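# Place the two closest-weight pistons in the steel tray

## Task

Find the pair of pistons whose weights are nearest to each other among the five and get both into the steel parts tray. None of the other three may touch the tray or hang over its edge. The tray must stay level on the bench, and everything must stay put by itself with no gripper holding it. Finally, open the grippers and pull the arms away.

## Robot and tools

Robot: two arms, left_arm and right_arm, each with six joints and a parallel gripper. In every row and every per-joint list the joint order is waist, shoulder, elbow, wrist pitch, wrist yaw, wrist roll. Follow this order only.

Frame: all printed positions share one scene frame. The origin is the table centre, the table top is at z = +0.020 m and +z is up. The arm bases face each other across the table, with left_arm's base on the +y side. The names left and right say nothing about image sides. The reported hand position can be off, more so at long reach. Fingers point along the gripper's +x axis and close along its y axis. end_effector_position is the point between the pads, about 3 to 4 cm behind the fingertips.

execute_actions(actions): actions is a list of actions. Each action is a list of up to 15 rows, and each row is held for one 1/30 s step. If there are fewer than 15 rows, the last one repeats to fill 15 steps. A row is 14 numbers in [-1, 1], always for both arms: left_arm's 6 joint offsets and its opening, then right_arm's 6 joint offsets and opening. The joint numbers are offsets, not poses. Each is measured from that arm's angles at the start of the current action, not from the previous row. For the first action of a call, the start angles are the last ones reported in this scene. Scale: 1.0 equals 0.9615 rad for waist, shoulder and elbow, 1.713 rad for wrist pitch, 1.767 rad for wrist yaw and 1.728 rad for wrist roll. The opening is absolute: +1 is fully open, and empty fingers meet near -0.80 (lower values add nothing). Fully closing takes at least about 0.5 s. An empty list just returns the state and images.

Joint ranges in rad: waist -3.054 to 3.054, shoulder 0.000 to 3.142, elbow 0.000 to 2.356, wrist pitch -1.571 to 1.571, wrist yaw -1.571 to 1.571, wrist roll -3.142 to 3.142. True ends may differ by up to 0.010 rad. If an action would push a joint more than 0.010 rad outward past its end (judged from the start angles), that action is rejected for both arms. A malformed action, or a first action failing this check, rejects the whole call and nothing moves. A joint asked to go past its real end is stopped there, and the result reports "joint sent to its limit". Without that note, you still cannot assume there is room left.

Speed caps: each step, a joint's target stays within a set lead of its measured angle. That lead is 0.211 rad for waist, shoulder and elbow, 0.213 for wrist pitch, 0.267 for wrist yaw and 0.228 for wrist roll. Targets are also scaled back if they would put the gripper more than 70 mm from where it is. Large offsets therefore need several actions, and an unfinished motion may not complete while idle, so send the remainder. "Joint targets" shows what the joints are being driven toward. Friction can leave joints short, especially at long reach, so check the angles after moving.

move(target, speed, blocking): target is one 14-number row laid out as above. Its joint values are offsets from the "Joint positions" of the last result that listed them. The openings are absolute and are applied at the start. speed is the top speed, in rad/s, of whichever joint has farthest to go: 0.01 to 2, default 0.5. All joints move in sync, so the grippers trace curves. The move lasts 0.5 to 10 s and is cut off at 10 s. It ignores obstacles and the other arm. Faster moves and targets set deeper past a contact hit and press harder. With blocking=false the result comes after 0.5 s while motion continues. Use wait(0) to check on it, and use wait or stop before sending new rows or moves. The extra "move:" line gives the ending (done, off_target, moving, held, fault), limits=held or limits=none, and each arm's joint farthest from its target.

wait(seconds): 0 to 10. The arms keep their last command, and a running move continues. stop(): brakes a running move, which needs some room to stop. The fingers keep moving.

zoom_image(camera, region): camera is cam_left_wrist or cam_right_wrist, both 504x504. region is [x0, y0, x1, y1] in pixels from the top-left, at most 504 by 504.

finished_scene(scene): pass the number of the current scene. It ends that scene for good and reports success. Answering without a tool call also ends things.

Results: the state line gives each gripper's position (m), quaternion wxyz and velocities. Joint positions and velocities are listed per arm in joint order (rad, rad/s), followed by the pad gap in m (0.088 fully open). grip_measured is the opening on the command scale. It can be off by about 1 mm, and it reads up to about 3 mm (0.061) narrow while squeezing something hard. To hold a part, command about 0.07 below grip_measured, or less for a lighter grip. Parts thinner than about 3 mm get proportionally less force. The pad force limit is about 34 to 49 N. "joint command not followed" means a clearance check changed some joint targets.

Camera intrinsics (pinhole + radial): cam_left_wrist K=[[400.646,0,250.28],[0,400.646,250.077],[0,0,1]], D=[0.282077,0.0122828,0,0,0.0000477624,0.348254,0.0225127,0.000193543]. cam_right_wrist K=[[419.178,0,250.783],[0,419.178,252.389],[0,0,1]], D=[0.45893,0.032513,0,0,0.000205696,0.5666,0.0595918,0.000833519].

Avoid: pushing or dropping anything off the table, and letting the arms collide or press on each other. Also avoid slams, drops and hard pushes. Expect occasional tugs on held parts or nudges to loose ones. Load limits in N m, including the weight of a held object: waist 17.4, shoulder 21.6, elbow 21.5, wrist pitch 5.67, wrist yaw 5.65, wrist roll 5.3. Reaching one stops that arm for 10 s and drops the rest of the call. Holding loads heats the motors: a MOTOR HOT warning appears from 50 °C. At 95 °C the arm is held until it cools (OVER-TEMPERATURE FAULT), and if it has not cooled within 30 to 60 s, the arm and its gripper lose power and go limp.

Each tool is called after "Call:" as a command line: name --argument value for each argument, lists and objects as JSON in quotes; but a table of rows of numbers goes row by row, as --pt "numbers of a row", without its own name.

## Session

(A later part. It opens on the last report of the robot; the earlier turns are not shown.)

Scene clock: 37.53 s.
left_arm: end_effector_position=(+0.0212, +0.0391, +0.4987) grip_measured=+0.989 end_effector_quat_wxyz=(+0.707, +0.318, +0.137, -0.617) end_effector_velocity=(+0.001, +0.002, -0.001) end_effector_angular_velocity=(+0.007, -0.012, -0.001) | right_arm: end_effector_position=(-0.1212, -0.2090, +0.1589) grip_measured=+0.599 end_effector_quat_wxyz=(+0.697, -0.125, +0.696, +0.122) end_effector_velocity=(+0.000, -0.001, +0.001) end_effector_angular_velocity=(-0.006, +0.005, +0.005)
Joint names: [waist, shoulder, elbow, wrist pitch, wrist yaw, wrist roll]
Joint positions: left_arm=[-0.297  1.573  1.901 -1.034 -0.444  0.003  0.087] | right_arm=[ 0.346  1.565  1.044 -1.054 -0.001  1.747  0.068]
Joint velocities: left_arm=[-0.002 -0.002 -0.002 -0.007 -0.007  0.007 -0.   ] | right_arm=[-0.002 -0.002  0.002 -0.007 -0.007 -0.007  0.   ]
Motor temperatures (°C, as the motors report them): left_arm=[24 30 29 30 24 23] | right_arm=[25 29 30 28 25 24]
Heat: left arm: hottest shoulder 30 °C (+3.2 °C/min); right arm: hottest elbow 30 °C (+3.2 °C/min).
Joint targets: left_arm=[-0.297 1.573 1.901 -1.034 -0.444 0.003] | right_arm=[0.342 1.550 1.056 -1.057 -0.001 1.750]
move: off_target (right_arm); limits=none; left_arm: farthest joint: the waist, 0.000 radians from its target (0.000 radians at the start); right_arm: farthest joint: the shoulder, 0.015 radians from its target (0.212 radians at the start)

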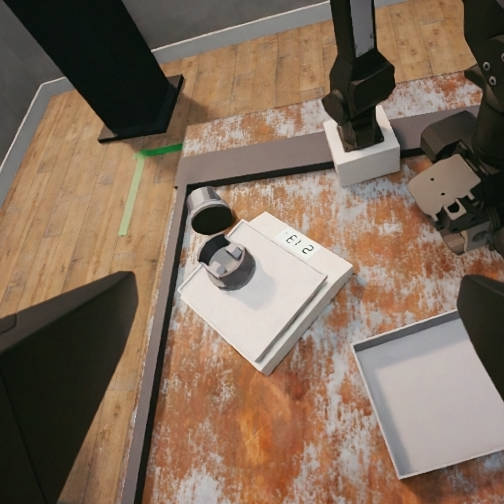

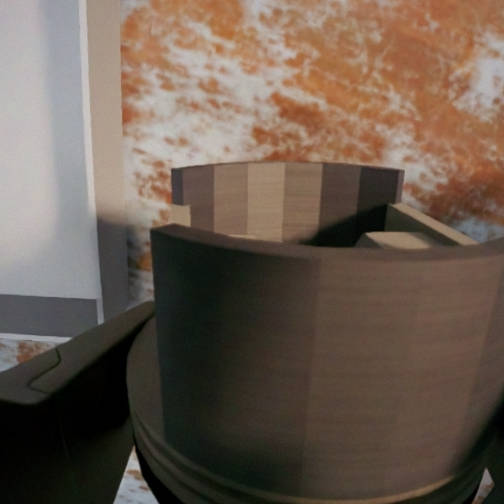

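Call:
move --target '[0,0,0,0,0,0,1,-0.985,0.275,0.273,0.006,0,0.054,0.49]' --speed 1.2

Scene clock: 39.40 s.
left_arm: end_effector_position=(+0.0212, +0.0391, +0.4987) grip_measured=+0.989 end_effector_quat_wxyz=(+0.707, +0.318, +0.137, -0.617) end_effector_velocity=(+0.001, +0.004, -0.003) end_effector_angular_velocity=(+0.018, -0.005, +0.007) | right_arm: end_effector_position=(+0.1417, -0.1340, +0.1499) grip_measured=+0.600 end_effector_quat_wxyz=(+0.666, +0.237, +0.667, -0.236) end_effector_velocity=(+0.000, +0.001, +0.000) end_effector_angular_velocity=(+0.010, +0.004, +0.005)
Joint names: [waist, shoulder, elbow, wrist pitch, wrist yaw, wrist roll]
Joint positions: left_arm=[-0.297  1.573  1.901 -1.034 -0.444  0.003  0.087] | right_arm=[-0.598  1.819  1.294 -1.044 -0.001  1.837  0.068]
Joint velocities: left_arm=[-0.002 -0.002 -0.002 -0.022 -0.007 -0.007 -0.   ] | right_arm=[-0.002 -0.002 -0.002  0.007 -0.007 -0.007 -0.   ]
Motor temperatures (°C, as the motors report them): left_arm=[24 30 29 30 24 23] | right_arm=[25 29 30 28 25 24]
Heat: left arm: hottest shoulder 30 °C (+3.0 °C/min); right arm: hottest elbow 30 °C (+3.0 °C/min).
Joint targets: left_arm=[-0.297 1.573 1.901 -1.034 -0.444 0.003] | right_arm=[-0.601 1.829 1.306 -1.044 -0.001 1.840]
move: off_target (right_arm); limits=none; left_arm: farthest joint: the waist, 0.000 radians from its target (0.000 radians at the start); right_arm: farthest joint: the elbow, 0.013 radians from its target (0.263 radians at the start)

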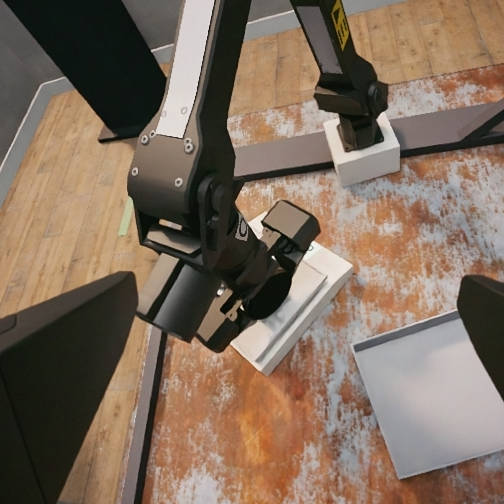

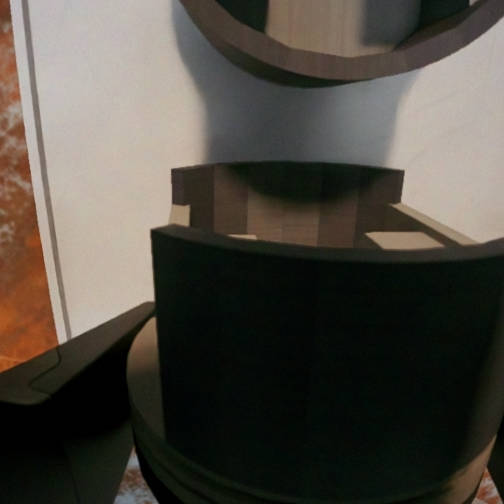

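Call:
move --target '[-0.315,0,0,0,-0.17,0,1,-0.031,0.13,0.134,-0.002,0,-0.017,0.49]' --speed 0.6

Scene clock: 42.00 s.
left_arm: end_effector_position=(-0.0501, +0.0673, +0.5148) grip_measured=+0.989 end_effector_quat_wxyz=(+0.706, +0.344, +0.038, -0.617) end_effector_velocity=(+0.002, +0.002, +0.000) end_effector_angular_velocity=(-0.000, +0.021, +0.007) | right_arm: end_effector_position=(+0.1619, -0.1111, +0.1417) grip_measured=+0.600 end_effector_quat_wxyz=(+0.666, +0.238, +0.667, -0.235) end_effector_velocity=(+0.000, -0.003, +0.000) end_effector_angular_velocity=(-0.003, +0.010, -0.015)
Joint names: [waist, shoulder, elbow, wrist pitch, wrist yaw, wrist roll]
Joint positions: left_arm=[-0.597  1.573  1.901 -1.034 -0.741  0.003  0.087] | right_arm=[-0.624  1.932  1.41  -1.045 -0.001  1.811  0.068]
Joint velocities: left_arm=[ 0.002 -0.007 -0.002 -0.007  0.007 -0.022  0.   ] | right_arm=[-0.007 -0.002 -0.002 -0.007 -0.007  0.007  0.   ]
Motor temperatures (°C, as the motors report them): left_arm=[24 30 29 31 24 23] | right_arm=[25 29 30 28 25 24]
Heat: left arm: hottest wrist pitch 31 °C (+4.3 °C/min); right arm: hottest elbow 30 °C (+2.9 °C/min).
Joint targets: left_arm=[-0.600 1.573 1.901 -1.034 -0.745 0.003] | right_arm=[-0.627 1.944 1.423 -1.048 -0.001 1.808]
move: off_target (right_arm); limits=none; left_arm: farthest joint: the waist, 0.003 radians from its target (0.302 radians at the start); right_arm: farthest joint: the shoulder, 0.012 radians from its target (0.125 radians at the start)

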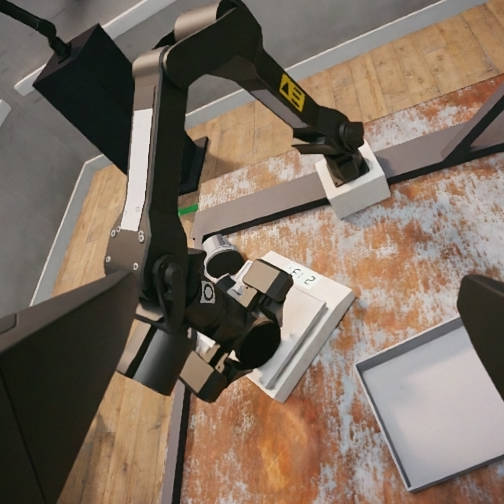

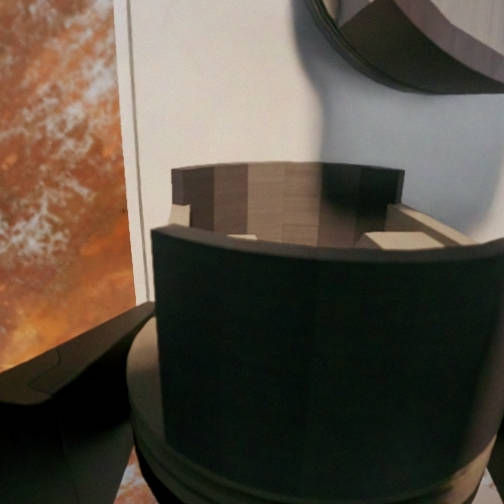

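Call:
execute_actions --actions '[[[0,0,0,0,0,0,1,0,0.013,0.013,0,0,0,0.49],[0,0,0,0,0,0,1,0,0.015,0.013,0.001,0,0,0.49],[0,0,0,0,0,0,1,0,0.017,0.013,0.002,0,0,0.49],[0,0,0,0,0,0,1,0,0.019,0.013,0.003,0,0,0.49],[0,0,0,0,0,0,1,0,0.021,0.013,0.004,0,0,0.49],[0,0,0,0,0,0,1,0,0.023,0.013,0.005,0,0,0.49],[0,0,0,0,0,0,1,0,0.025,0.013,0.006,0,0,0.49],[0,0,0,0,0,0,1,0,0.026,0.013,0.007,0,0,0.49]]]'

Scene clock: 42.90 s.
left_arm: end_effector_position=(-0.0502, +0.0674, +0.5148) grip_measured=+0.989 end_effector_quat_wxyz=(+0.706, +0.344, +0.038, -0.617) end_effector_velocity=(+0.004, +0.002, -0.003) end_effector_angular_velocity=(+0.021, -0.035, -0.002) | right_arm: end_effector_position=(+0.1627, -0.1094, +0.1383) grip_measured=+0.600 end_effector_quat_wxyz=(+0.666, +0.238, +0.667, -0.235) end_effector_velocity=(+0.000, +0.001, -0.001) end_effector_angular_velocity=(+0.005, +0.006, +0.020)
Joint names: [waist, shoulder, elbow, wrist pitch, wrist yaw, wrist roll]
Joint positions: left_arm=[-0.597  1.573  1.901 -1.034 -0.742  0.003  0.087] | right_arm=[-0.624  1.943  1.412 -1.037 -0.001  1.811  0.068]
Joint velocities: left_arm=[ 0.002 -0.002 -0.002 -0.022 -0.007  0.022  0.   ] | right_arm=[-0.002  0.002 -0.002  0.007 -0.007 -0.022  0.   ]
Motor temperatures (°C, as the motors report them): left_arm=[24 30 29 31 24 23] | right_arm=[25 29 30 28 25 24]
Heat: left arm: hottest wrist pitch 31 °C (+4.2 °C/min); right arm: hottest elbow 30 °C (+2.8 °C/min).
Joint targets: left_arm=[-0.597 1.573 1.901 -1.034 -0.741 0.003] | right_arm=[-0.624 1.957 1.423 -1.033 -0.001 1.811]

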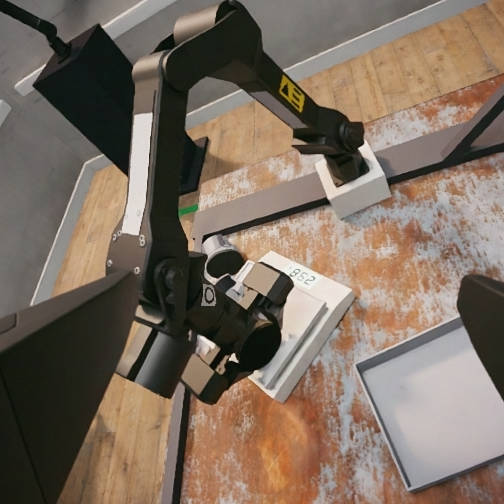

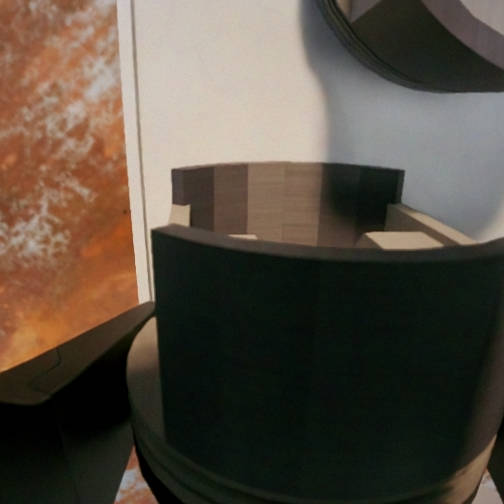

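Contact. Open.

Call:
execute_actions --actions '[[[0,0,0,0,0,0,1,0,0,0,0,0,0,0.57],[0,0,0,0,0,0,1,0,0,0,0,0,0,0.62],[0,0,0,0,0,0,1,0,0,0,0,0,0,0.67],[0,0,0,0,0,0,1,0,0,0,0,0,0,0.73],[0,0,0,0,0,0,1,0,0,0,0,0,0,0.8],[0,0,0,0,0,0,1,0,0,0,0,0,0,0.85]]]'

Call:
wait --seconds 1.5

Call:
zoom_image --camera "cam_left_wrist" --region '[260, 245, 350, 305]'

Scene clock: 43.83 s.
left_arm: end_effector_position=(-0.0502, +0.0674, +0.5148) grip_measured=+0.989 end_effector_quat_wxyz=(+0.706, +0.344, +0.038, -0.617) end_effector_velocity=(+0.001, +0.002, -0.001) end_effector_angular_velocity=(-0.002, +0.011, +0.014) | right_arm: end_effector_position=(+0.1627, -0.1094, +0.1382) grip_measured=+0.838 end_effector_quat_wxyz=(+0.666, +0.237, +0.667, -0.236) end_effector_velocity=(-0.001, -0.002, -0.001) end_effector_angular_velocity=(-0.008, +0.012, +0.005)
Joint names: [waist, shoulder, elbow, wrist pitch, wrist yaw, wrist roll]
Joint positions: left_arm=[-0.597  1.573  1.901 -1.034 -0.742  0.003  0.087] | right_arm=[-0.624  1.944  1.412 -1.037 -0.001  1.811  0.08 ]
Joint velocities: left_arm=[-0.002 -0.002 -0.002 -0.007 -0.007 -0.022  0.   ] | right_arm=[-0.002  0.002 -0.002 -0.007 -0.007 -0.007  0.004]
Motor temperatures (°C, as the motors report them): left_arm=[24 30 29 31 24 23] | right_arm=[25 29 30 28 25 24]
Heat: left arm: hottest wrist pitch 31 °C (+4.1 °C/min); right arm: hottest elbow 30 °C (+2.7 °C/min).
Joint targets: left_arm=[-0.597 1.573 1.901 -1.034 -0.742 0.003] | right_arm=[-0.624 1.944 1.412 -1.037 -0.001 1.811]

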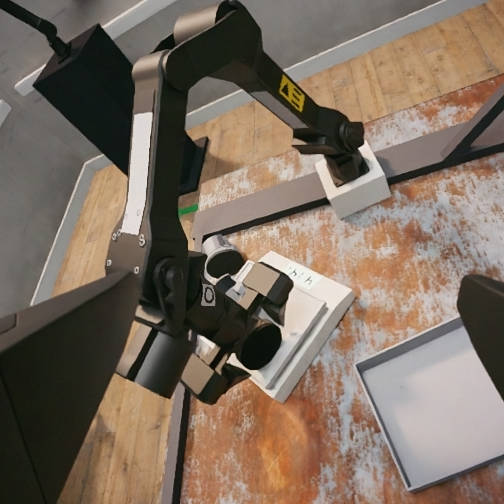

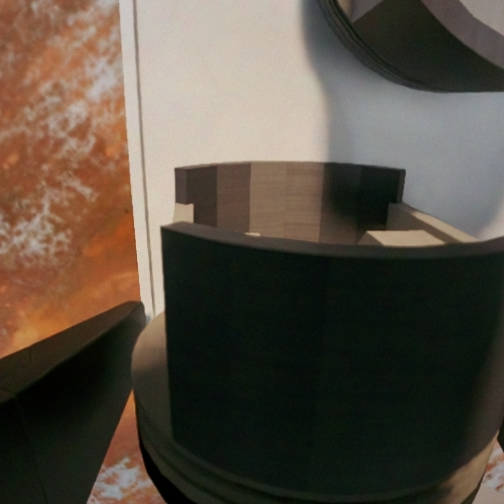

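Scene clock: 45.33 s.
left_arm: end_effector_position=(-0.0502, +0.0674, +0.5148) grip_measured=+0.989 end_effector_quat_wxyz=(+0.706, +0.344, +0.038, -0.617) end_effector_velocity=(+0.003, +0.001, +0.001) end_effector_angular_velocity=(-0.006, +0.013, +0.019) | right_arm: end_effector_position=(+0.1627, -0.1094, +0.1382) grip_measured=+0.848 end_effector_quat_wxyz=(+0.666, +0.237, +0.667, -0.236) end_effector_velocity=(-0.002, +0.000, +0.001) end_effector_angular_velocity=(+0.001, +0.008, -0.005)
Joint names: [waist, shoulder, elbow, wrist pitch, wrist yaw, wrist roll]
Joint positions: left_arm=[-0.597  1.573  1.901 -1.034 -0.742  0.003  0.087] | right_arm=[-0.624  1.944  1.412 -1.037 -0.001  1.811  0.081]
Joint velocities: left_arm=[ 0.002 -0.002  0.002 -0.007 -0.007 -0.022 -0.   ] | right_arm=[ 0.002 -0.002  0.002 -0.007 -0.007  0.007 -0.   ]
Motor temperatures (°C, as the motors report them): left_arm=[24 31 29 31 24 23] | right_arm=[25 30 31 28 25 24]
Heat: left arm: hottest shoulder 31 °C (+4.0 °C/min); right arm: hottest elbow 31 °C (+4.0 °C/min).
Joint targets: left_arm=[-0.597 1.573 1.901 -1.034 -0.742 0.003] | right_arm=[-0.624 1.944 1.412 -1.037 -0.001 1.811]
wait: 1.50 s; at rest by 0.17 s

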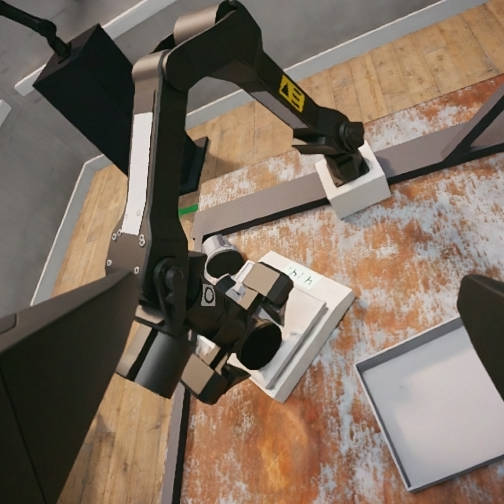

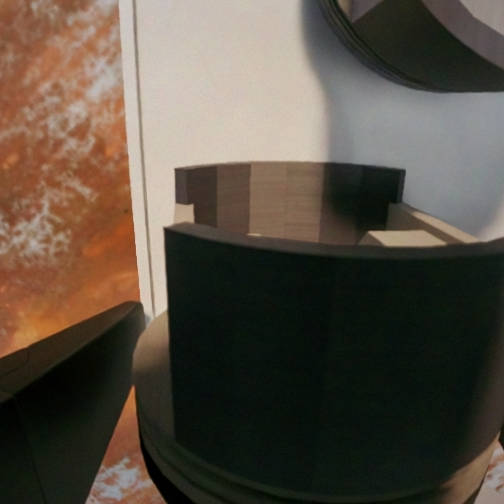

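Region (260, 245, 350, 305) of cam_left_wrist's 504x504 image, scaled by 5.600, with more detail than that image has.

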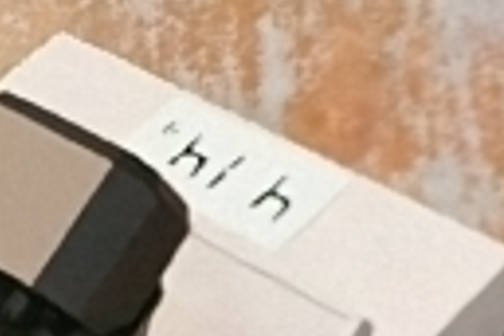

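Call:
execute_actions --actions '[[[0,0,0,0,0,0,1,0,0,0,0,0,0,0.78],[0,0,0,0,0,0,1,0,0,0,0,0,0,0.72],[0,0,0,0,0,0,1,0,0,0,0,0,0,0.68],[0,0,0,0,0,0,1,0,0,0,0,0,0,0.65],[0,0,0,0,0,0,1,0,0,0,0,0,0,0.62],[0,0,0,0,0,0,1,0,0,0,0,0,0,0.59],[0,0,0,0,0,0,1,0,0,0,0,0,0,0.56],[0,0,0,0,0,0,1,0,0,0,0,0,0,0.53],[0,0,0,0,0,0,1,0,0,0,0,0,0,0.51],[0,0,0,0,0,0,1,0,0,0,0,0,0,0.49],[0,0,0,0,0,0,1,0,0,0,0,0,0,0.49],[0,0,0,0,0,0,1,0,0,0,0,0,0,0.49],[0,0,0,0,0,0,1,0,-0.01,0,0,0,0,0.49],[0,0,0,0,0,0,1,0,-0.02,0,-0.003,0,0,0.49],[0,0,0,0,0,0,1,0,-0.03,0,-0.008,0,0,0.49]],[[0,0,0,0,0,0,1,0,-0.035,0,-0.012,0,0,0.49],[0,0,0,0,0,0,1,0,-0.05,0,-0.02,0,0,0.49],[0,0,0,0,0,0,1,0,-0.062,0,-0.028,0,0,0.49],[0,0,0,0,0,0,1,0,-0.072,0,-0.034,0,0,0.49],[0,0,0,0,0,0,1,0,-0.08,0,-0.038,0,0,0.49]]]'

Scene clock: 50.40 s.
left_arm: end_effector_position=(-0.0502, +0.0674, +0.5148) grip_measured=+0.989 end_effector_quat_wxyz=(+0.706, +0.344, +0.038, -0.617) end_effector_velocity=(+0.001, +0.002, +0.004) end_effector_angular_velocity=(-0.023, +0.014, +0.020) | right_arm: end_effector_position=(+0.1578, -0.1198, +0.1588) grip_measured=+0.602 end_effector_quat_wxyz=(+0.666, +0.237, +0.667, -0.236) end_effector_velocity=(-0.003, -0.005, +0.000) end_effector_angular_velocity=(-0.017, +0.016, +0.005)
Joint names: [waist, shoulder, elbow, wrist pitch, wrist yaw, wrist roll]
Joint positions: left_arm=[-0.597  1.573  1.901 -1.034 -0.742  0.003  0.087] | right_arm=[-0.624  1.882  1.412 -1.099 -0.001  1.811  0.068]
Joint velocities: left_arm=[-0.007 -0.007 -0.002  0.007 -0.022 -0.022 -0.   ] | right_arm=[-0.002 -0.002 -0.002 -0.022 -0.007 -0.007 -0.   ]
Motor temperatures (°C, as the motors report them): left_arm=[24 31 29 31 24 23] | right_arm=[25 31 31 28 25 24]
Heat: left arm: hottest shoulder 31 °C (+3.6 °C/min); right arm: hottest shoulder 31 °C (+3.6 °C/min).
Joint targets: left_arm=[-0.597 1.573 1.901 -1.034 -0.742 0.003] | right_arm=[-0.624 1.865 1.412 -1.102 -0.001 1.811]

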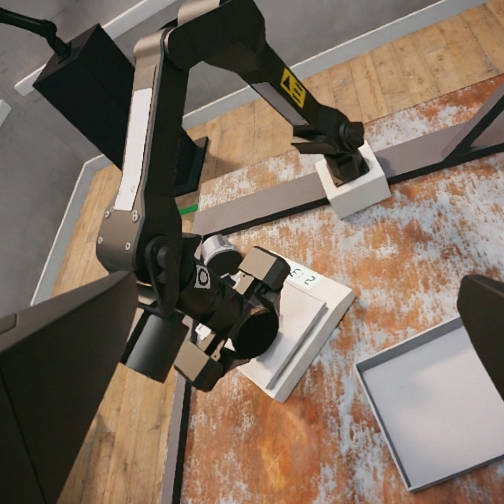

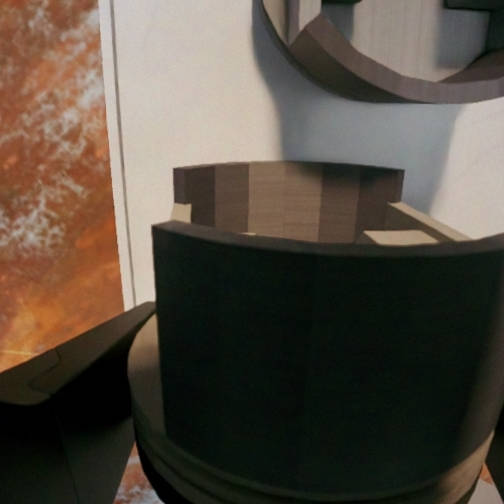

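Call:
move --target '[0,0,0,0,0,0,1,0.861,-0.447,-0.592,0.085,0,0,0.49]' --speed 1.3

Call:
move --target '[0,0,0,0,0,0,1,0,0.149,-0.163,0.168,0,0,0.49]' --speed 0.5

Scene clock: 52.33 s.
left_arm: end_effector_position=(-0.0502, +0.0674, +0.5148) grip_measured=+0.989 end_effector_quat_wxyz=(+0.706, +0.344, +0.038, -0.617) end_effector_velocity=(+0.002, +0.003, -0.001) end_effector_angular_velocity=(-0.002, +0.011, +0.014) | right_arm: end_effector_position=(-0.0751, -0.2231, +0.1348) grip_measured=+0.602 end_effector_quat_wxyz=(+0.705, -0.050, +0.706, +0.050) end_effector_velocity=(+0.002, +0.000, -0.000) end_effector_angular_velocity=(+0.010, -0.004, -0.010)
Joint names: [waist, shoulder, elbow, wrist pitch, wrist yaw, wrist roll]
Joint positions: left_arm=[-0.597  1.573  1.901 -1.034 -0.742  0.003  0.087] | right_arm=[ 0.2    1.465  0.849 -0.955 -0.002  1.811  0.068]
Joint velocities: left_arm=[-0.002 -0.007 -0.007 -0.007 -0.007 -0.022 -0.   ] | right_arm=[-0.002 -0.007 -0.007  0.007  0.007  0.007  0.   ]
Motor temperatures (°C, as the motors report them): left_arm=[24 31 29 31 24 23] | right_arm=[25 31 31 28 25 24]
Heat: left arm: hottest shoulder 31 °C (+3.4 °C/min); right arm: hottest shoulder 31 °C (+3.4 °C/min).
Joint targets: left_arm=[-0.597 1.573 1.901 -1.034 -0.742 0.003] | right_arm=[0.204 1.452 0.843 -0.953 -0.001 1.811]
move: off_target (right_arm); limits=none; left_arm: farthest joint: the waist, 0.000 radians from its target (0.000 radians at the start); right_arm: farthest joint: the shoulder, 0.013 radians from its target (0.429 radians at the start)

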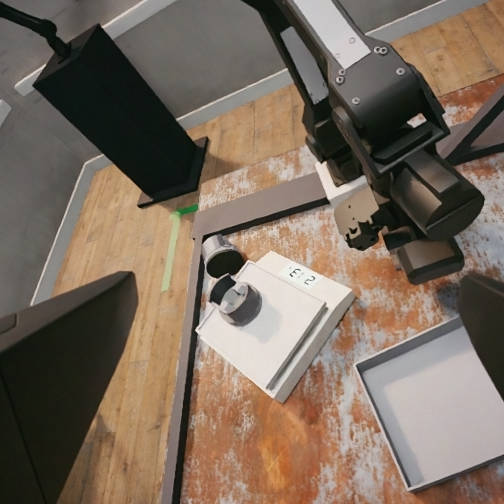

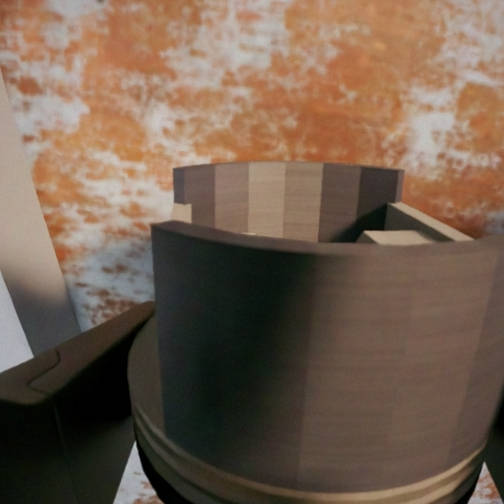

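Scene clock: 53.53 s.
left_arm: end_effector_position=(-0.0502, +0.0674, +0.5148) grip_measured=+0.989 end_effector_quat_wxyz=(+0.706, +0.344, +0.038, -0.617) end_effector_velocity=(+0.001, +0.001, -0.002) end_effector_angular_velocity=(+0.009, -0.017, -0.000) | right_arm: end_effector_position=(-0.0750, -0.2234, +0.0736) grip_measured=+0.602 end_effector_quat_wxyz=(+0.705, -0.051, +0.706, +0.050) end_effector_velocity=(+0.002, -0.007, -0.002) end_effector_angular_velocity=(-0.032, -0.005, -0.024)
Joint names: [waist, shoulder, elbow, wrist pitch, wrist yaw, wrist roll]
Joint positions: left_arm=[-0.597  1.573  1.901 -1.034 -0.742  0.003  0.087] | right_arm=[ 0.2    1.6    0.698 -0.669 -0.002  1.811  0.068]
Joint velocities: left_arm=[-0.002 -0.002 -0.007 -0.007 -0.007  0.007 -0.   ] | right_arm=[-0.002  0.002 -0.007 -0.022 -0.007  0.022 -0.   ]
Motor temperatures (°C, as the motors report them): left_arm=[24 31 29 31 24 23] | right_arm=[25 31 31 28 25 24]
Heat: left arm: hottest shoulder 31 °C (+3.4 °C/min); right arm: hottest shoulder 31 °C (+3.4 °C/min).
Joint targets: left_arm=[-0.597 1.573 1.901 -1.034 -0.742 0.003] | right_arm=[0.200 1.608 0.692 -0.667 -0.002 1.811]
move: done; limits=none; left_arm: farthest joint: the waist, 0.000 radians from its target (0.000 radians at the start); right_arm: farthest joint: the shoulder, 0.008 radians from its target (0.143 radians at the start)

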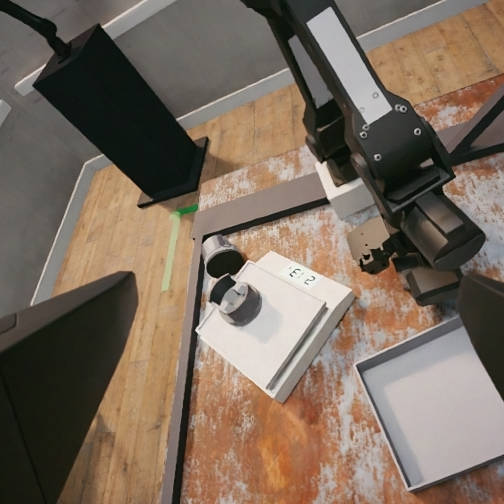

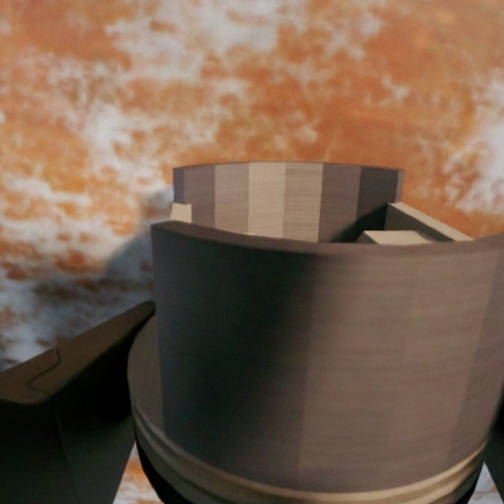

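Call:
execute_actions --actions '[[[0,0,0,0,0,0,1,0,0.011,-0.006,0.002,0,0,0.49],[0,0,0,0,0,0,1,0,0.014,-0.006,0.004,0,0,0.49],[0,0,0,0,0,0,1,0,0.017,-0.006,0.006,0,0,0.49],[0,0,0,0,0,0,1,0,0.02,-0.006,0.007,0,0,0.49],[0,0,0,0,0,0,1,0,0.022,-0.006,0.008,0,0,0.49],[0,0,0,0,0,0,1,0,0.022,-0.006,0.008,0,0,0.49],[0,0,0,0,0,0,1,0,0.022,-0.006,0.008,0,0,0.49],[0,0,0,0,0,0,1,0,0.022,-0.006,0.008,0,0,0.49],[0,0,0,0,0,0,1,0,0.02,-0.006,0.008,0,0,0.57],[0,0,0,0,0,0,1,0,0.016,-0.006,0.008,0,0,0.62],[0,0,0,0,0,0,1,0,0.012,-0.006,0.008,0,0,0.68],[0,0,0,0,0,0,1,0,0.012,-0.006,0.008,0,0,0.76],[0,0,0,0,0,0,1,0,0.012,-0.006,0.008,0,0,0.85],[0,0,0,0,0,0,1,0,0.012,-0.006,0.008,0,0,0.93],[0,0,0,0,0,0,1,0,0.012,-0.006,0.008,0,0,1]]]'

Call:
move --target '[0,0,0,0,0,0,1,0.15,-0.16,0.17,-0.175,0,0,1]' --speed 0.8

Scene clock: 56.33 s.
left_arm: end_effector_position=(-0.0502, +0.0674, +0.5148) grip_measured=+0.989 end_effector_quat_wxyz=(+0.706, +0.344, +0.038, -0.617) end_effector_velocity=(+0.002, +0.003, +0.001) end_effector_angular_velocity=(-0.006, +0.013, +0.014) | right_arm: end_effector_position=(-0.0757, -0.2217, +0.0720) grip_measured=+0.799 end_effector_quat_wxyz=(+0.704, -0.049, +0.706, +0.051) end_effector_velocity=(+0.001, +0.001, -0.001) end_effector_angular_velocity=(+0.005, -0.006, +0.020)
Joint names: [waist, shoulder, elbow, wrist pitch, wrist yaw, wrist roll]
Joint positions: left_arm=[-0.597  1.573  1.901 -1.034 -0.742  0.003  0.087] | right_arm=[ 0.2    1.608  0.698 -0.657 -0.002  1.811  0.078]
Joint velocities: left_arm=[-0.002 -0.007 -0.002 -0.007 -0.007 -0.022 -0.   ] | right_arm=[-0.002  0.002 -0.002  0.007  0.007 -0.022  0.092]
Motor temperatures (°C, as the motors report them): left_arm=[24 31 29 31 24 23] | right_arm=[25 31 30 28 25 24]
Heat: left arm: hottest shoulder 31 °C (+3.2 °C/min); right arm: hottest shoulder 31 °C (+3.2 °C/min).
Joint targets: left_arm=[-0.597 1.573 1.901 -1.034 -0.742 0.003] | right_arm=[0.200 1.612 0.692 -0.655 -0.002 1.811]

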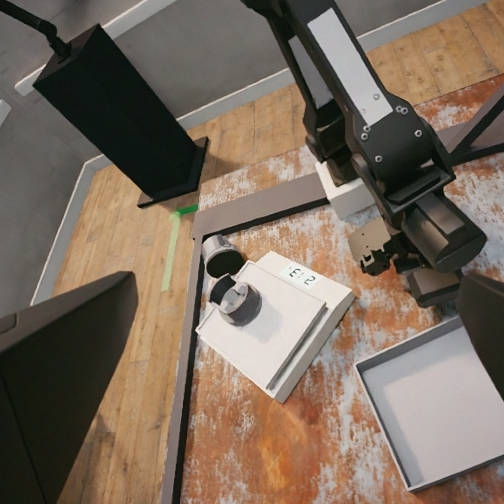

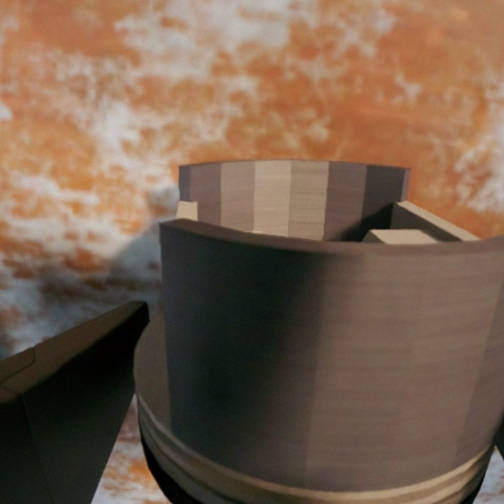

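Scene clock: 57.43 s.
left_arm: end_effector_position=(-0.0502, +0.0674, +0.5148) grip_measured=+0.989 end_effector_quat_wxyz=(+0.706, +0.344, +0.038, -0.617) end_effector_velocity=(+0.002, +0.003, -0.003) end_effector_angular_velocity=(+0.017, -0.023, -0.000) | right_arm: end_effector_position=(-0.1045, -0.2356, +0.1362) grip_measured=+1.000 end_effector_quat_wxyz=(+0.699, -0.098, +0.701, +0.101) end_effector_velocity=(-0.002, -0.004, -0.000) end_effector_angular_velocity=(-0.017, +0.015, +0.010)
Joint names: [waist, shoulder, elbow, wrist pitch, wrist yaw, wrist roll]
Joint positions: left_arm=[-0.597  1.573  1.901 -1.034 -0.742  0.003  0.087] | right_arm=[ 0.341  1.464  0.854 -0.954 -0.002  1.811  0.088]
Joint velocities: left_arm=[-0.002 -0.002 -0.002 -0.022 -0.007  0.007 -0.   ] | right_arm=[ 0.002 -0.002 -0.002 -0.007 -0.022 -0.007  0.   ]
Motor temperatures (°C, as the motors report them): left_arm=[24 31 29 31 24 23] | right_arm=[25 31 31 28 25 24]
Heat: left arm: hottest shoulder 31 °C (+3.1 °C/min); right arm: hottest shoulder 31 °C (+3.1 °C/min).
Joint targets: left_arm=[-0.597 1.573 1.901 -1.034 -0.742 0.003] | right_arm=[0.345 1.455 0.861 -0.957 -0.002 1.811]
move: done; limits=none; left_arm: farthest joint: the waist, 0.000 radians from its target (0.000 radians at the start); right_arm: farthest joint: the shoulder, 0.009 radians from its target (0.154 radians at the start)

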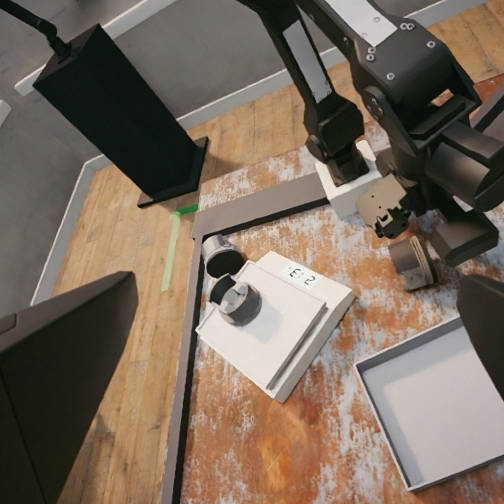

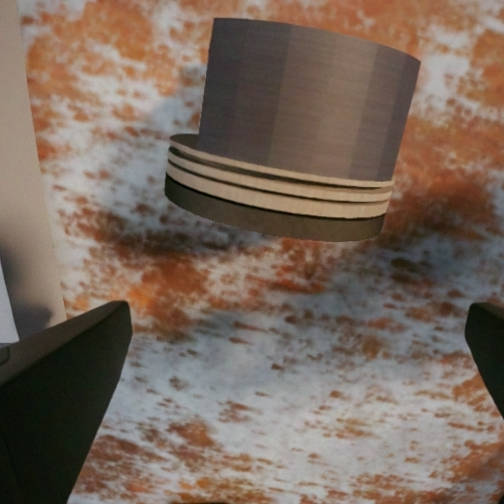

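Call:
move --target '[0,0,0,0,0,0,1,0.528,0.556,0.679,-0.0776,0,-0.678,1]' --speed 1.8

Scene clock: 59.40 s.
left_arm: end_effector_position=(-0.0502, +0.0674, +0.5148) grip_measured=+0.989 end_effector_quat_wxyz=(+0.706, +0.344, +0.038, -0.617) end_effector_velocity=(+0.001, +0.002, -0.001) end_effector_angular_velocity=(+0.002, -0.002, +0.007) | right_arm: end_effector_position=(-0.3077, -0.2414, +0.1465) grip_measured=+1.000 end_effector_quat_wxyz=(+0.395, -0.585, +0.396, +0.587) end_effector_velocity=(+0.005, -0.003, +0.000) end_effector_angular_velocity=(-0.018, -0.015, -0.010)
Joint names: [waist, shoulder, elbow, wrist pitch, wrist yaw, wrist roll]
Joint positions: left_arm=[-0.597  1.573  1.901 -1.034 -0.742  0.003  0.087] | right_arm=[ 0.844  1.981  1.499 -1.085 -0.002  0.643  0.088]
Joint velocities: left_arm=[-0.002 -0.002 -0.002 -0.007 -0.007 -0.007 -0.   ] | right_arm=[-0.002 -0.002 -0.002 -0.022 -0.007  0.007  0.   ]
Motor temperatures (°C, as the motors report them): left_arm=[24 31 29 31 24 23] | right_arm=[25 31 31 28 25 24]
Heat: left arm: hottest shoulder 31 °C (+3.0 °C/min); right arm: hottest shoulder 31 °C (+3.0 °C/min).
Joint targets: left_arm=[-0.597 1.573 1.901 -1.034 -0.742 0.003] | right_arm=[0.848 1.998 1.506 -1.087 -0.002 0.640]
move: off_target (right_arm); limits=none; left_arm: farthest joint: the waist, 0.000 radians from its target (0.000 radians at the start); right_arm: farthest joint: the shoulder, 0.018 radians from its target (0.535 radians at the start)

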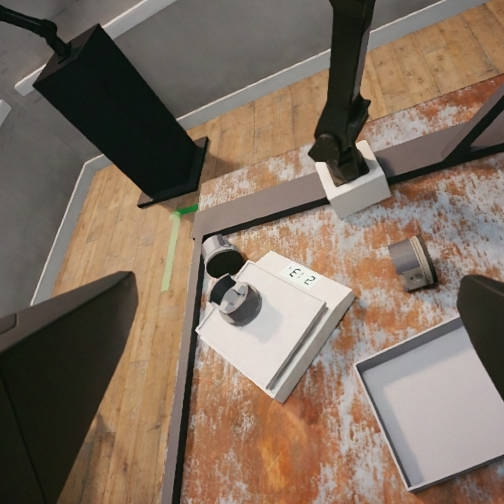

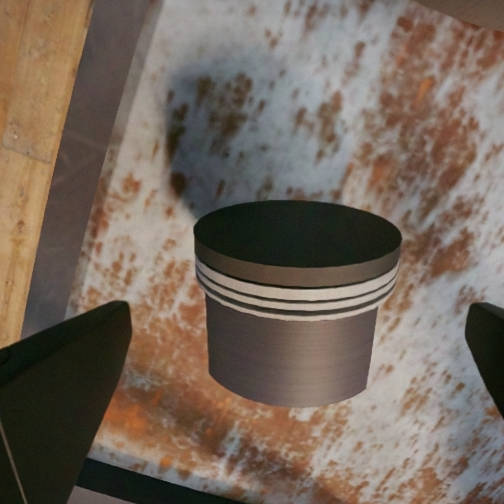

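Call:
move --target '[0,0,0,0,0,0,1,0.015,0.095,-0.217,0.159,0,0.031,1]' --speed 0.5

Call:
execute_actions --actions '[[[0,0,0,0,0,0,1,0,0,0,0,0,0,0.92],[0,0,0,0,0,0,1,0,0,0,0,0,0,0.85],[0,0,0,0,0,0,1,0,0,0,0,0,0,0.8],[0,0,0,0,0,0,1,0,0,0,0,0,0,0.76],[0,0,0,0,0,0,1,0,0,0,0,0,0,0.72],[0,0,0,0,0,0,1,0,0,0,0,0,0,0.69],[0,0,0,0,0,0,1,0,0,0,0,0,0,0.66],[0,0,0,0,0,0,1,0,0,0,0,0,0,0.63],[0,0,0,0,0,0,1,0,0,0,0,0,0,0.6],[0,0,0,0,0,0,1,0,0,0,0,0,0,0.57],[0,0,0,0,0,0,1,0,0,0,0,0,0,0.55],[0,0,0,0,0,0,1,0,0,0,0,0,0,0.53],[0,0,0,0,0,0,1,0,0,0,0,0,0,0.51],[0,0,0,0,0,0,1,0,0,0,0,0,0,0.49]]]'

Scene clock: 61.53 s.
left_arm: end_effector_position=(-0.0502, +0.0674, +0.5148) grip_measured=+0.989 end_effector_quat_wxyz=(+0.706, +0.344, +0.038, -0.617) end_effector_velocity=(+0.000, +0.000, -0.001) end_effector_angular_velocity=(+0.002, -0.002, +0.007) | right_arm: end_effector_position=(-0.3022, -0.2492, +0.0735) grip_measured=+1.000 end_effector_quat_wxyz=(+0.407, -0.579, +0.408, +0.578) end_effector_velocity=(+0.001, -0.003, +0.000) end_effector_angular_velocity=(-0.010, -0.003, +0.010)
Joint names: [waist, shoulder, elbow, wrist pitch, wrist yaw, wrist roll]
Joint positions: left_arm=[-0.597  1.573  1.901 -1.034 -0.742  0.003  0.087] | right_arm=[ 0.855  2.057  1.299 -0.815 -0.002  0.693  0.088]
Joint velocities: left_arm=[-0.002  0.002  0.002 -0.007 -0.007 -0.007 -0.   ] | right_arm=[ 0.002 -0.002 -0.002 -0.007 -0.007 -0.007  0.   ]
Motor temperatures (°C, as the motors report them): left_arm=[24 31 29 31 24 23] | right_arm=[25 31 31 28 25 24]
Heat: left arm: hottest shoulder 31 °C (+4.0 °C/min); right arm: hottest shoulder 31 °C (+2.0 °C/min).
Joint targets: left_arm=[-0.597 1.573 1.901 -1.034 -0.742 0.003] | right_arm=[0.859 2.072 1.290 -0.812 -0.002 0.696]
move: off_target (right_arm); limits=none; left_arm: farthest joint: the waist, 0.000 radians from its target (0.000 radians at the start); right_arm: farthest joint: the shoulder, 0.016 radians from its target (0.091 radians at the start)

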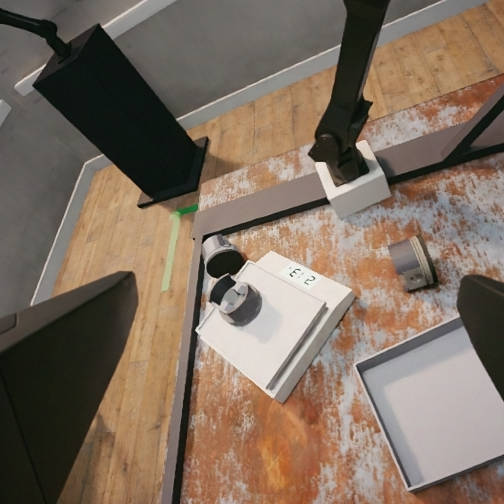

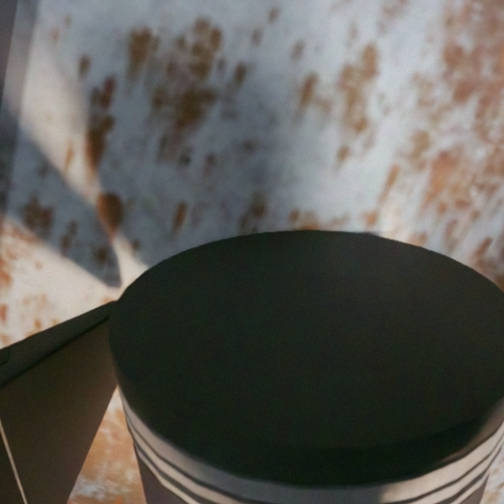

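Scene clock: 62.03 s.
left_arm: end_effector_position=(-0.0502, +0.0674, +0.5148) grip_measured=+0.989 end_effector_quat_wxyz=(+0.706, +0.344, +0.038, -0.617) end_effector_velocity=(+0.000, +0.000, -0.002) end_effector_angular_velocity=(+0.009, -0.017, -0.000) | right_arm: end_effector_position=(-0.3022, -0.2493, +0.0735) grip_measured=+0.579 end_effector_quat_wxyz=(+0.407, -0.579, +0.408, +0.577) end_effector_velocity=(+0.002, -0.001, +0.000) end_effector_angular_velocity=(-0.010, -0.003, +0.005)
Joint names: [waist, shoulder, elbow, wrist pitch, wrist yaw, wrist roll]
Joint positions: left_arm=[-0.597  1.573  1.901 -1.034 -0.742  0.003  0.087] | right_arm=[ 0.855  2.057  1.299 -0.815 -0.002  0.693  0.067]
Joint velocities: left_arm=[-0.002  0.002 -0.002 -0.007 -0.007  0.007 -0.   ] | right_arm=[-0.002 -0.002 -0.002 -0.007 -0.007 -0.007 -0.   ]
Motor temperatures (°C, as the motors report them): left_arm=[24 31 29 31 24 23] | right_arm=[25 31 31 28 25 24]
Heat: left arm: hottest shoulder 31 °C (+4.1 °C/min); right arm: hottest shoulder 31 °C (+2.0 °C/min).
Joint targets: left_arm=[-0.597 1.573 1.901 -1.034 -0.742 0.003] | right_arm=[0.855 2.057 1.299 -0.815 -0.002 0.693]

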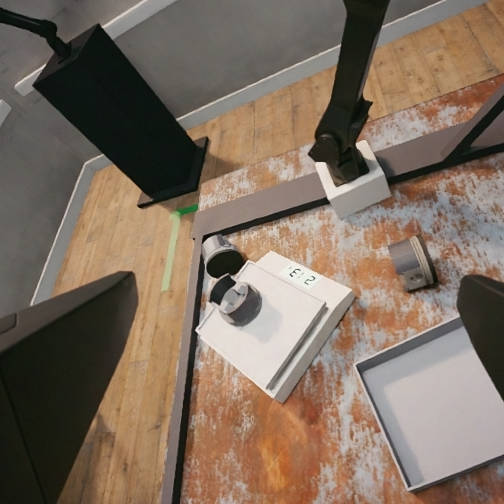

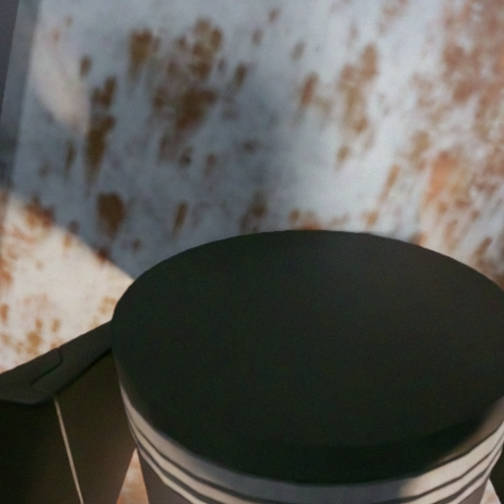

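Call:
move --target '[0,0,0,0,0,0,1,-0.63,-0.367,0.092,-0.242,0,0.26,0.48]' --speed 1.0

Scene clock: 64.40 s.
left_arm: end_effector_position=(-0.0502, +0.0674, +0.5148) grip_measured=+0.989 end_effector_quat_wxyz=(+0.706, +0.344, +0.038, -0.617) end_effector_velocity=(-0.001, +0.002, -0.001) end_effector_angular_velocity=(+0.010, -0.006, -0.012) | right_arm: end_effector_position=(-0.1213, -0.1519, +0.1999) grip_measured=+0.580 end_effector_quat_wxyz=(+0.641, -0.297, +0.642, +0.297) end_effector_velocity=(+0.003, -0.001, +0.000) end_effector_angular_velocity=(-0.004, -0.010, -0.010)
Joint names: [waist, shoulder, elbow, wrist pitch, wrist yaw, wrist roll]
Joint positions: left_arm=[-0.597  1.573  1.901 -1.034 -0.742  0.003  0.087] | right_arm=[ 0.253  1.721  1.377 -1.227 -0.002  1.139  0.067]
Joint velocities: left_arm=[-0.002 -0.002 -0.002 -0.007  0.007  0.007  0.   ] | right_arm=[-0.002 -0.002 -0.002 -0.007  0.007  0.007 -0.   ]
Motor temperatures (°C, as the motors report them): left_arm=[24 31 29 32 24 23] | right_arm=[25 31 31 28 25 24]
Heat: left arm: hottest wrist pitch 32 °C (+4.0 °C/min); right arm: hottest shoulder 31 °C (+2.0 °C/min).
Joint targets: left_arm=[-0.597 1.573 1.901 -1.034 -0.742 0.003] | right_arm=[0.249 1.704 1.388 -1.229 -0.002 1.142]
move: off_target (right_arm); limits=none; left_arm: farthest joint: the waist, 0.000 radians from its target (0.000 radians at the start); right_arm: farthest joint: the shoulder, 0.017 radians from its target (0.353 radians at the start)

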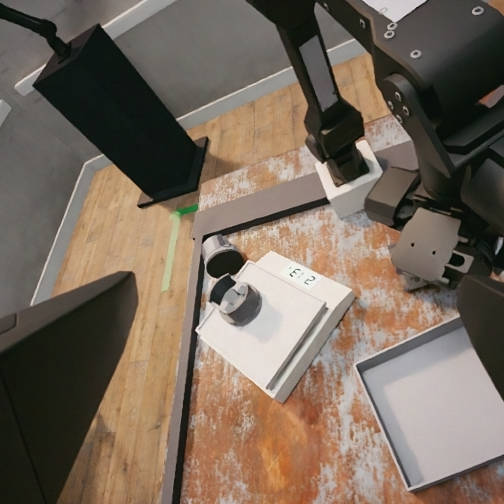

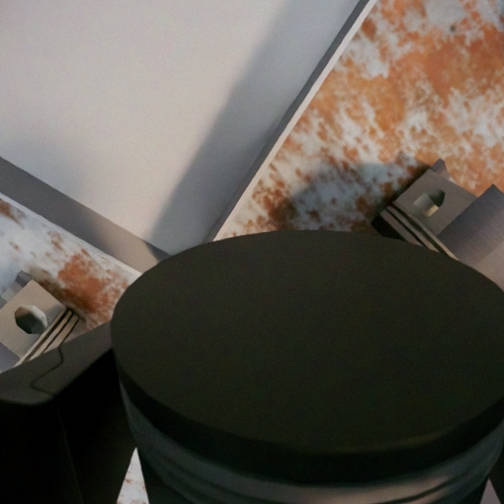

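Call:
move --target '[0,0,0,0,0,0,1,-0.9855,0.2195,0.045,0.1,0,0.352,0.48]' --speed 1.2

Scene clock: 66.30 s.
left_arm: end_effector_position=(-0.0502, +0.0674, +0.5148) grip_measured=+0.989 end_effector_quat_wxyz=(+0.706, +0.344, +0.038, -0.617) end_effector_velocity=(-0.001, +0.002, +0.003) end_effector_angular_velocity=(-0.014, +0.009, +0.002) | right_arm: end_effector_position=(+0.1818, -0.1243, +0.1452) grip_measured=+0.580 end_effector_quat_wxyz=(+0.666, +0.237, +0.667, -0.236) end_effector_velocity=(+0.000, -0.003, +0.000) end_effector_angular_velocity=(-0.003, +0.010, +0.000)
Joint names: [waist, shoulder, elbow, wrist pitch, wrist yaw, wrist roll]
Joint positions: left_arm=[-0.597  1.573  1.901 -1.034 -0.742  0.003  0.087] | right_arm=[-0.69   1.921  1.409 -1.057 -0.001  1.744  0.067]
Joint velocities: left_arm=[-0.007 -0.007 -0.002  0.007 -0.007 -0.007  0.   ] | right_arm=[-0.007 -0.002 -0.002 -0.007 -0.007 -0.007  0.   ]
Motor temperatures (°C, as the motors report them): left_arm=[24 31 29 32 25 23] | right_arm=[25 31 31 28 25 24]
Heat: left arm: hottest wrist pitch 32 °C (+4.1 °C/min); right arm: hottest shoulder 31 °C (+2.0 °C/min).
Joint targets: left_arm=[-0.597 1.573 1.901 -1.034 -0.742 0.003] | right_arm=[-0.694 1.932 1.420 -1.056 -0.002 1.747]
move: off_target (right_arm); limits=none; left_arm: farthest joint: the waist, 0.000 radians from its target (0.000 radians at the start); right_arm: farthest joint: the elbow, 0.012 radians from its target (0.043 radians at the start)

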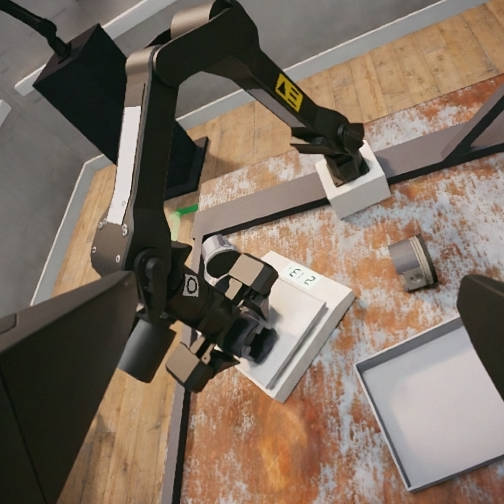

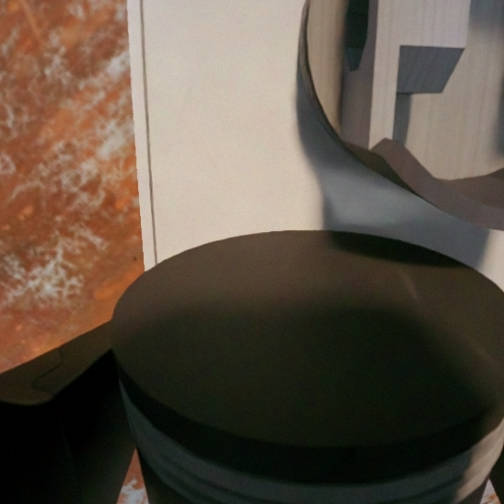

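Call:
execute_actions --actions '[[[0,0,0,0,0,0,1,0,0,-0.006,0.001,0,0,0.48],[0,0,0,0,0,0,1,0,0,-0.012,0.004,0,0,0.48],[0,0,0,0,0,0,1,0,0,-0.018,0.007,0,0,0.48],[0,0,0,0,0,0,1,0,0,-0.023,0.01,0,0,0.48],[0,0,0,0,0,0,1,0,0,-0.028,0.013,0,0,0.48],[0,0,0,0,0,0,1,0,0,-0.032,0.015,0,0,0.48],[0,0,0,0,0,0,1,0,0,-0.035,0.017,0,0,0.48],[0,0,0,0,0,0,1,0,0,-0.037,0.018,0,0,0.48],[0,0,0,0,0,0,1,0,0,-0.039,0.019,0,0,0.48],[0,0,0,0,0,0,1,0,0,-0.04,0.019,0,0,0.48]]]'

Scene clock: 67.20 s.
left_arm: end_effector_position=(-0.0502, +0.0674, +0.5148) grip_measured=+0.989 end_effector_quat_wxyz=(+0.706, +0.344, +0.038, -0.617) end_effector_velocity=(+0.000, +0.001, +0.002) end_effector_angular_velocity=(-0.009, -0.026, -0.001) | right_arm: end_effector_position=(+0.1807, -0.1265, +0.1376) grip_measured=+0.580 end_effector_quat_wxyz=(+0.666, +0.237, +0.667, -0.237) end_effector_velocity=(-0.003, -0.002, -0.005) end_effector_angular_velocity=(-0.007, +0.012, +0.010)
Joint names: [waist, shoulder, elbow, wrist pitch, wrist yaw, wrist roll]
Joint positions: left_arm=[-0.597  1.573  1.901 -1.034 -0.742  0.003  0.087] | right_arm=[-0.691  1.921  1.377 -1.027 -0.001  1.745  0.067]
Joint velocities: left_arm=[-0.007 -0.002 -0.002  0.007 -0.022  0.022  0.   ] | right_arm=[ 0.002  0.002 -0.017  0.007 -0.007 -0.007  0.   ]
Motor temperatures (°C, as the motors report them): left_arm=[24 31 29 32 25 23] | right_arm=[25 32 31 28 25 24]
Heat: left arm: hottest wrist pitch 32 °C (+4.0 °C/min); right arm: hottest shoulder 32 °C (+3.0 °C/min).
Joint targets: left_arm=[-0.597 1.573 1.901 -1.034 -0.742 0.003] | right_arm=[-0.690 1.921 1.370 -1.024 -0.001 1.744]

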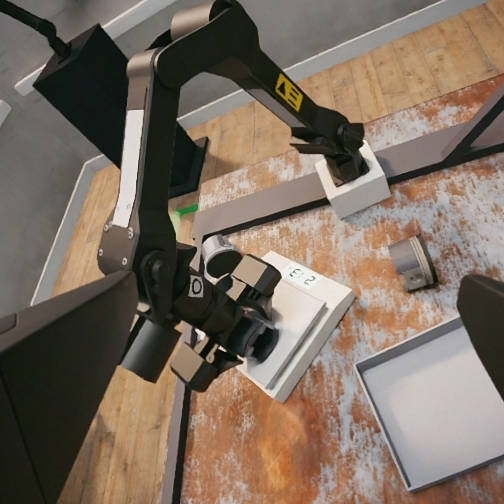

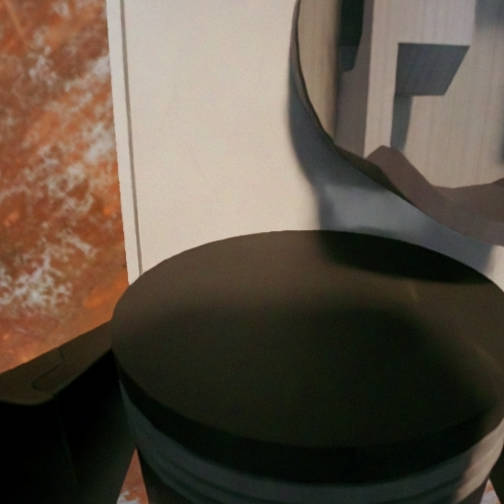

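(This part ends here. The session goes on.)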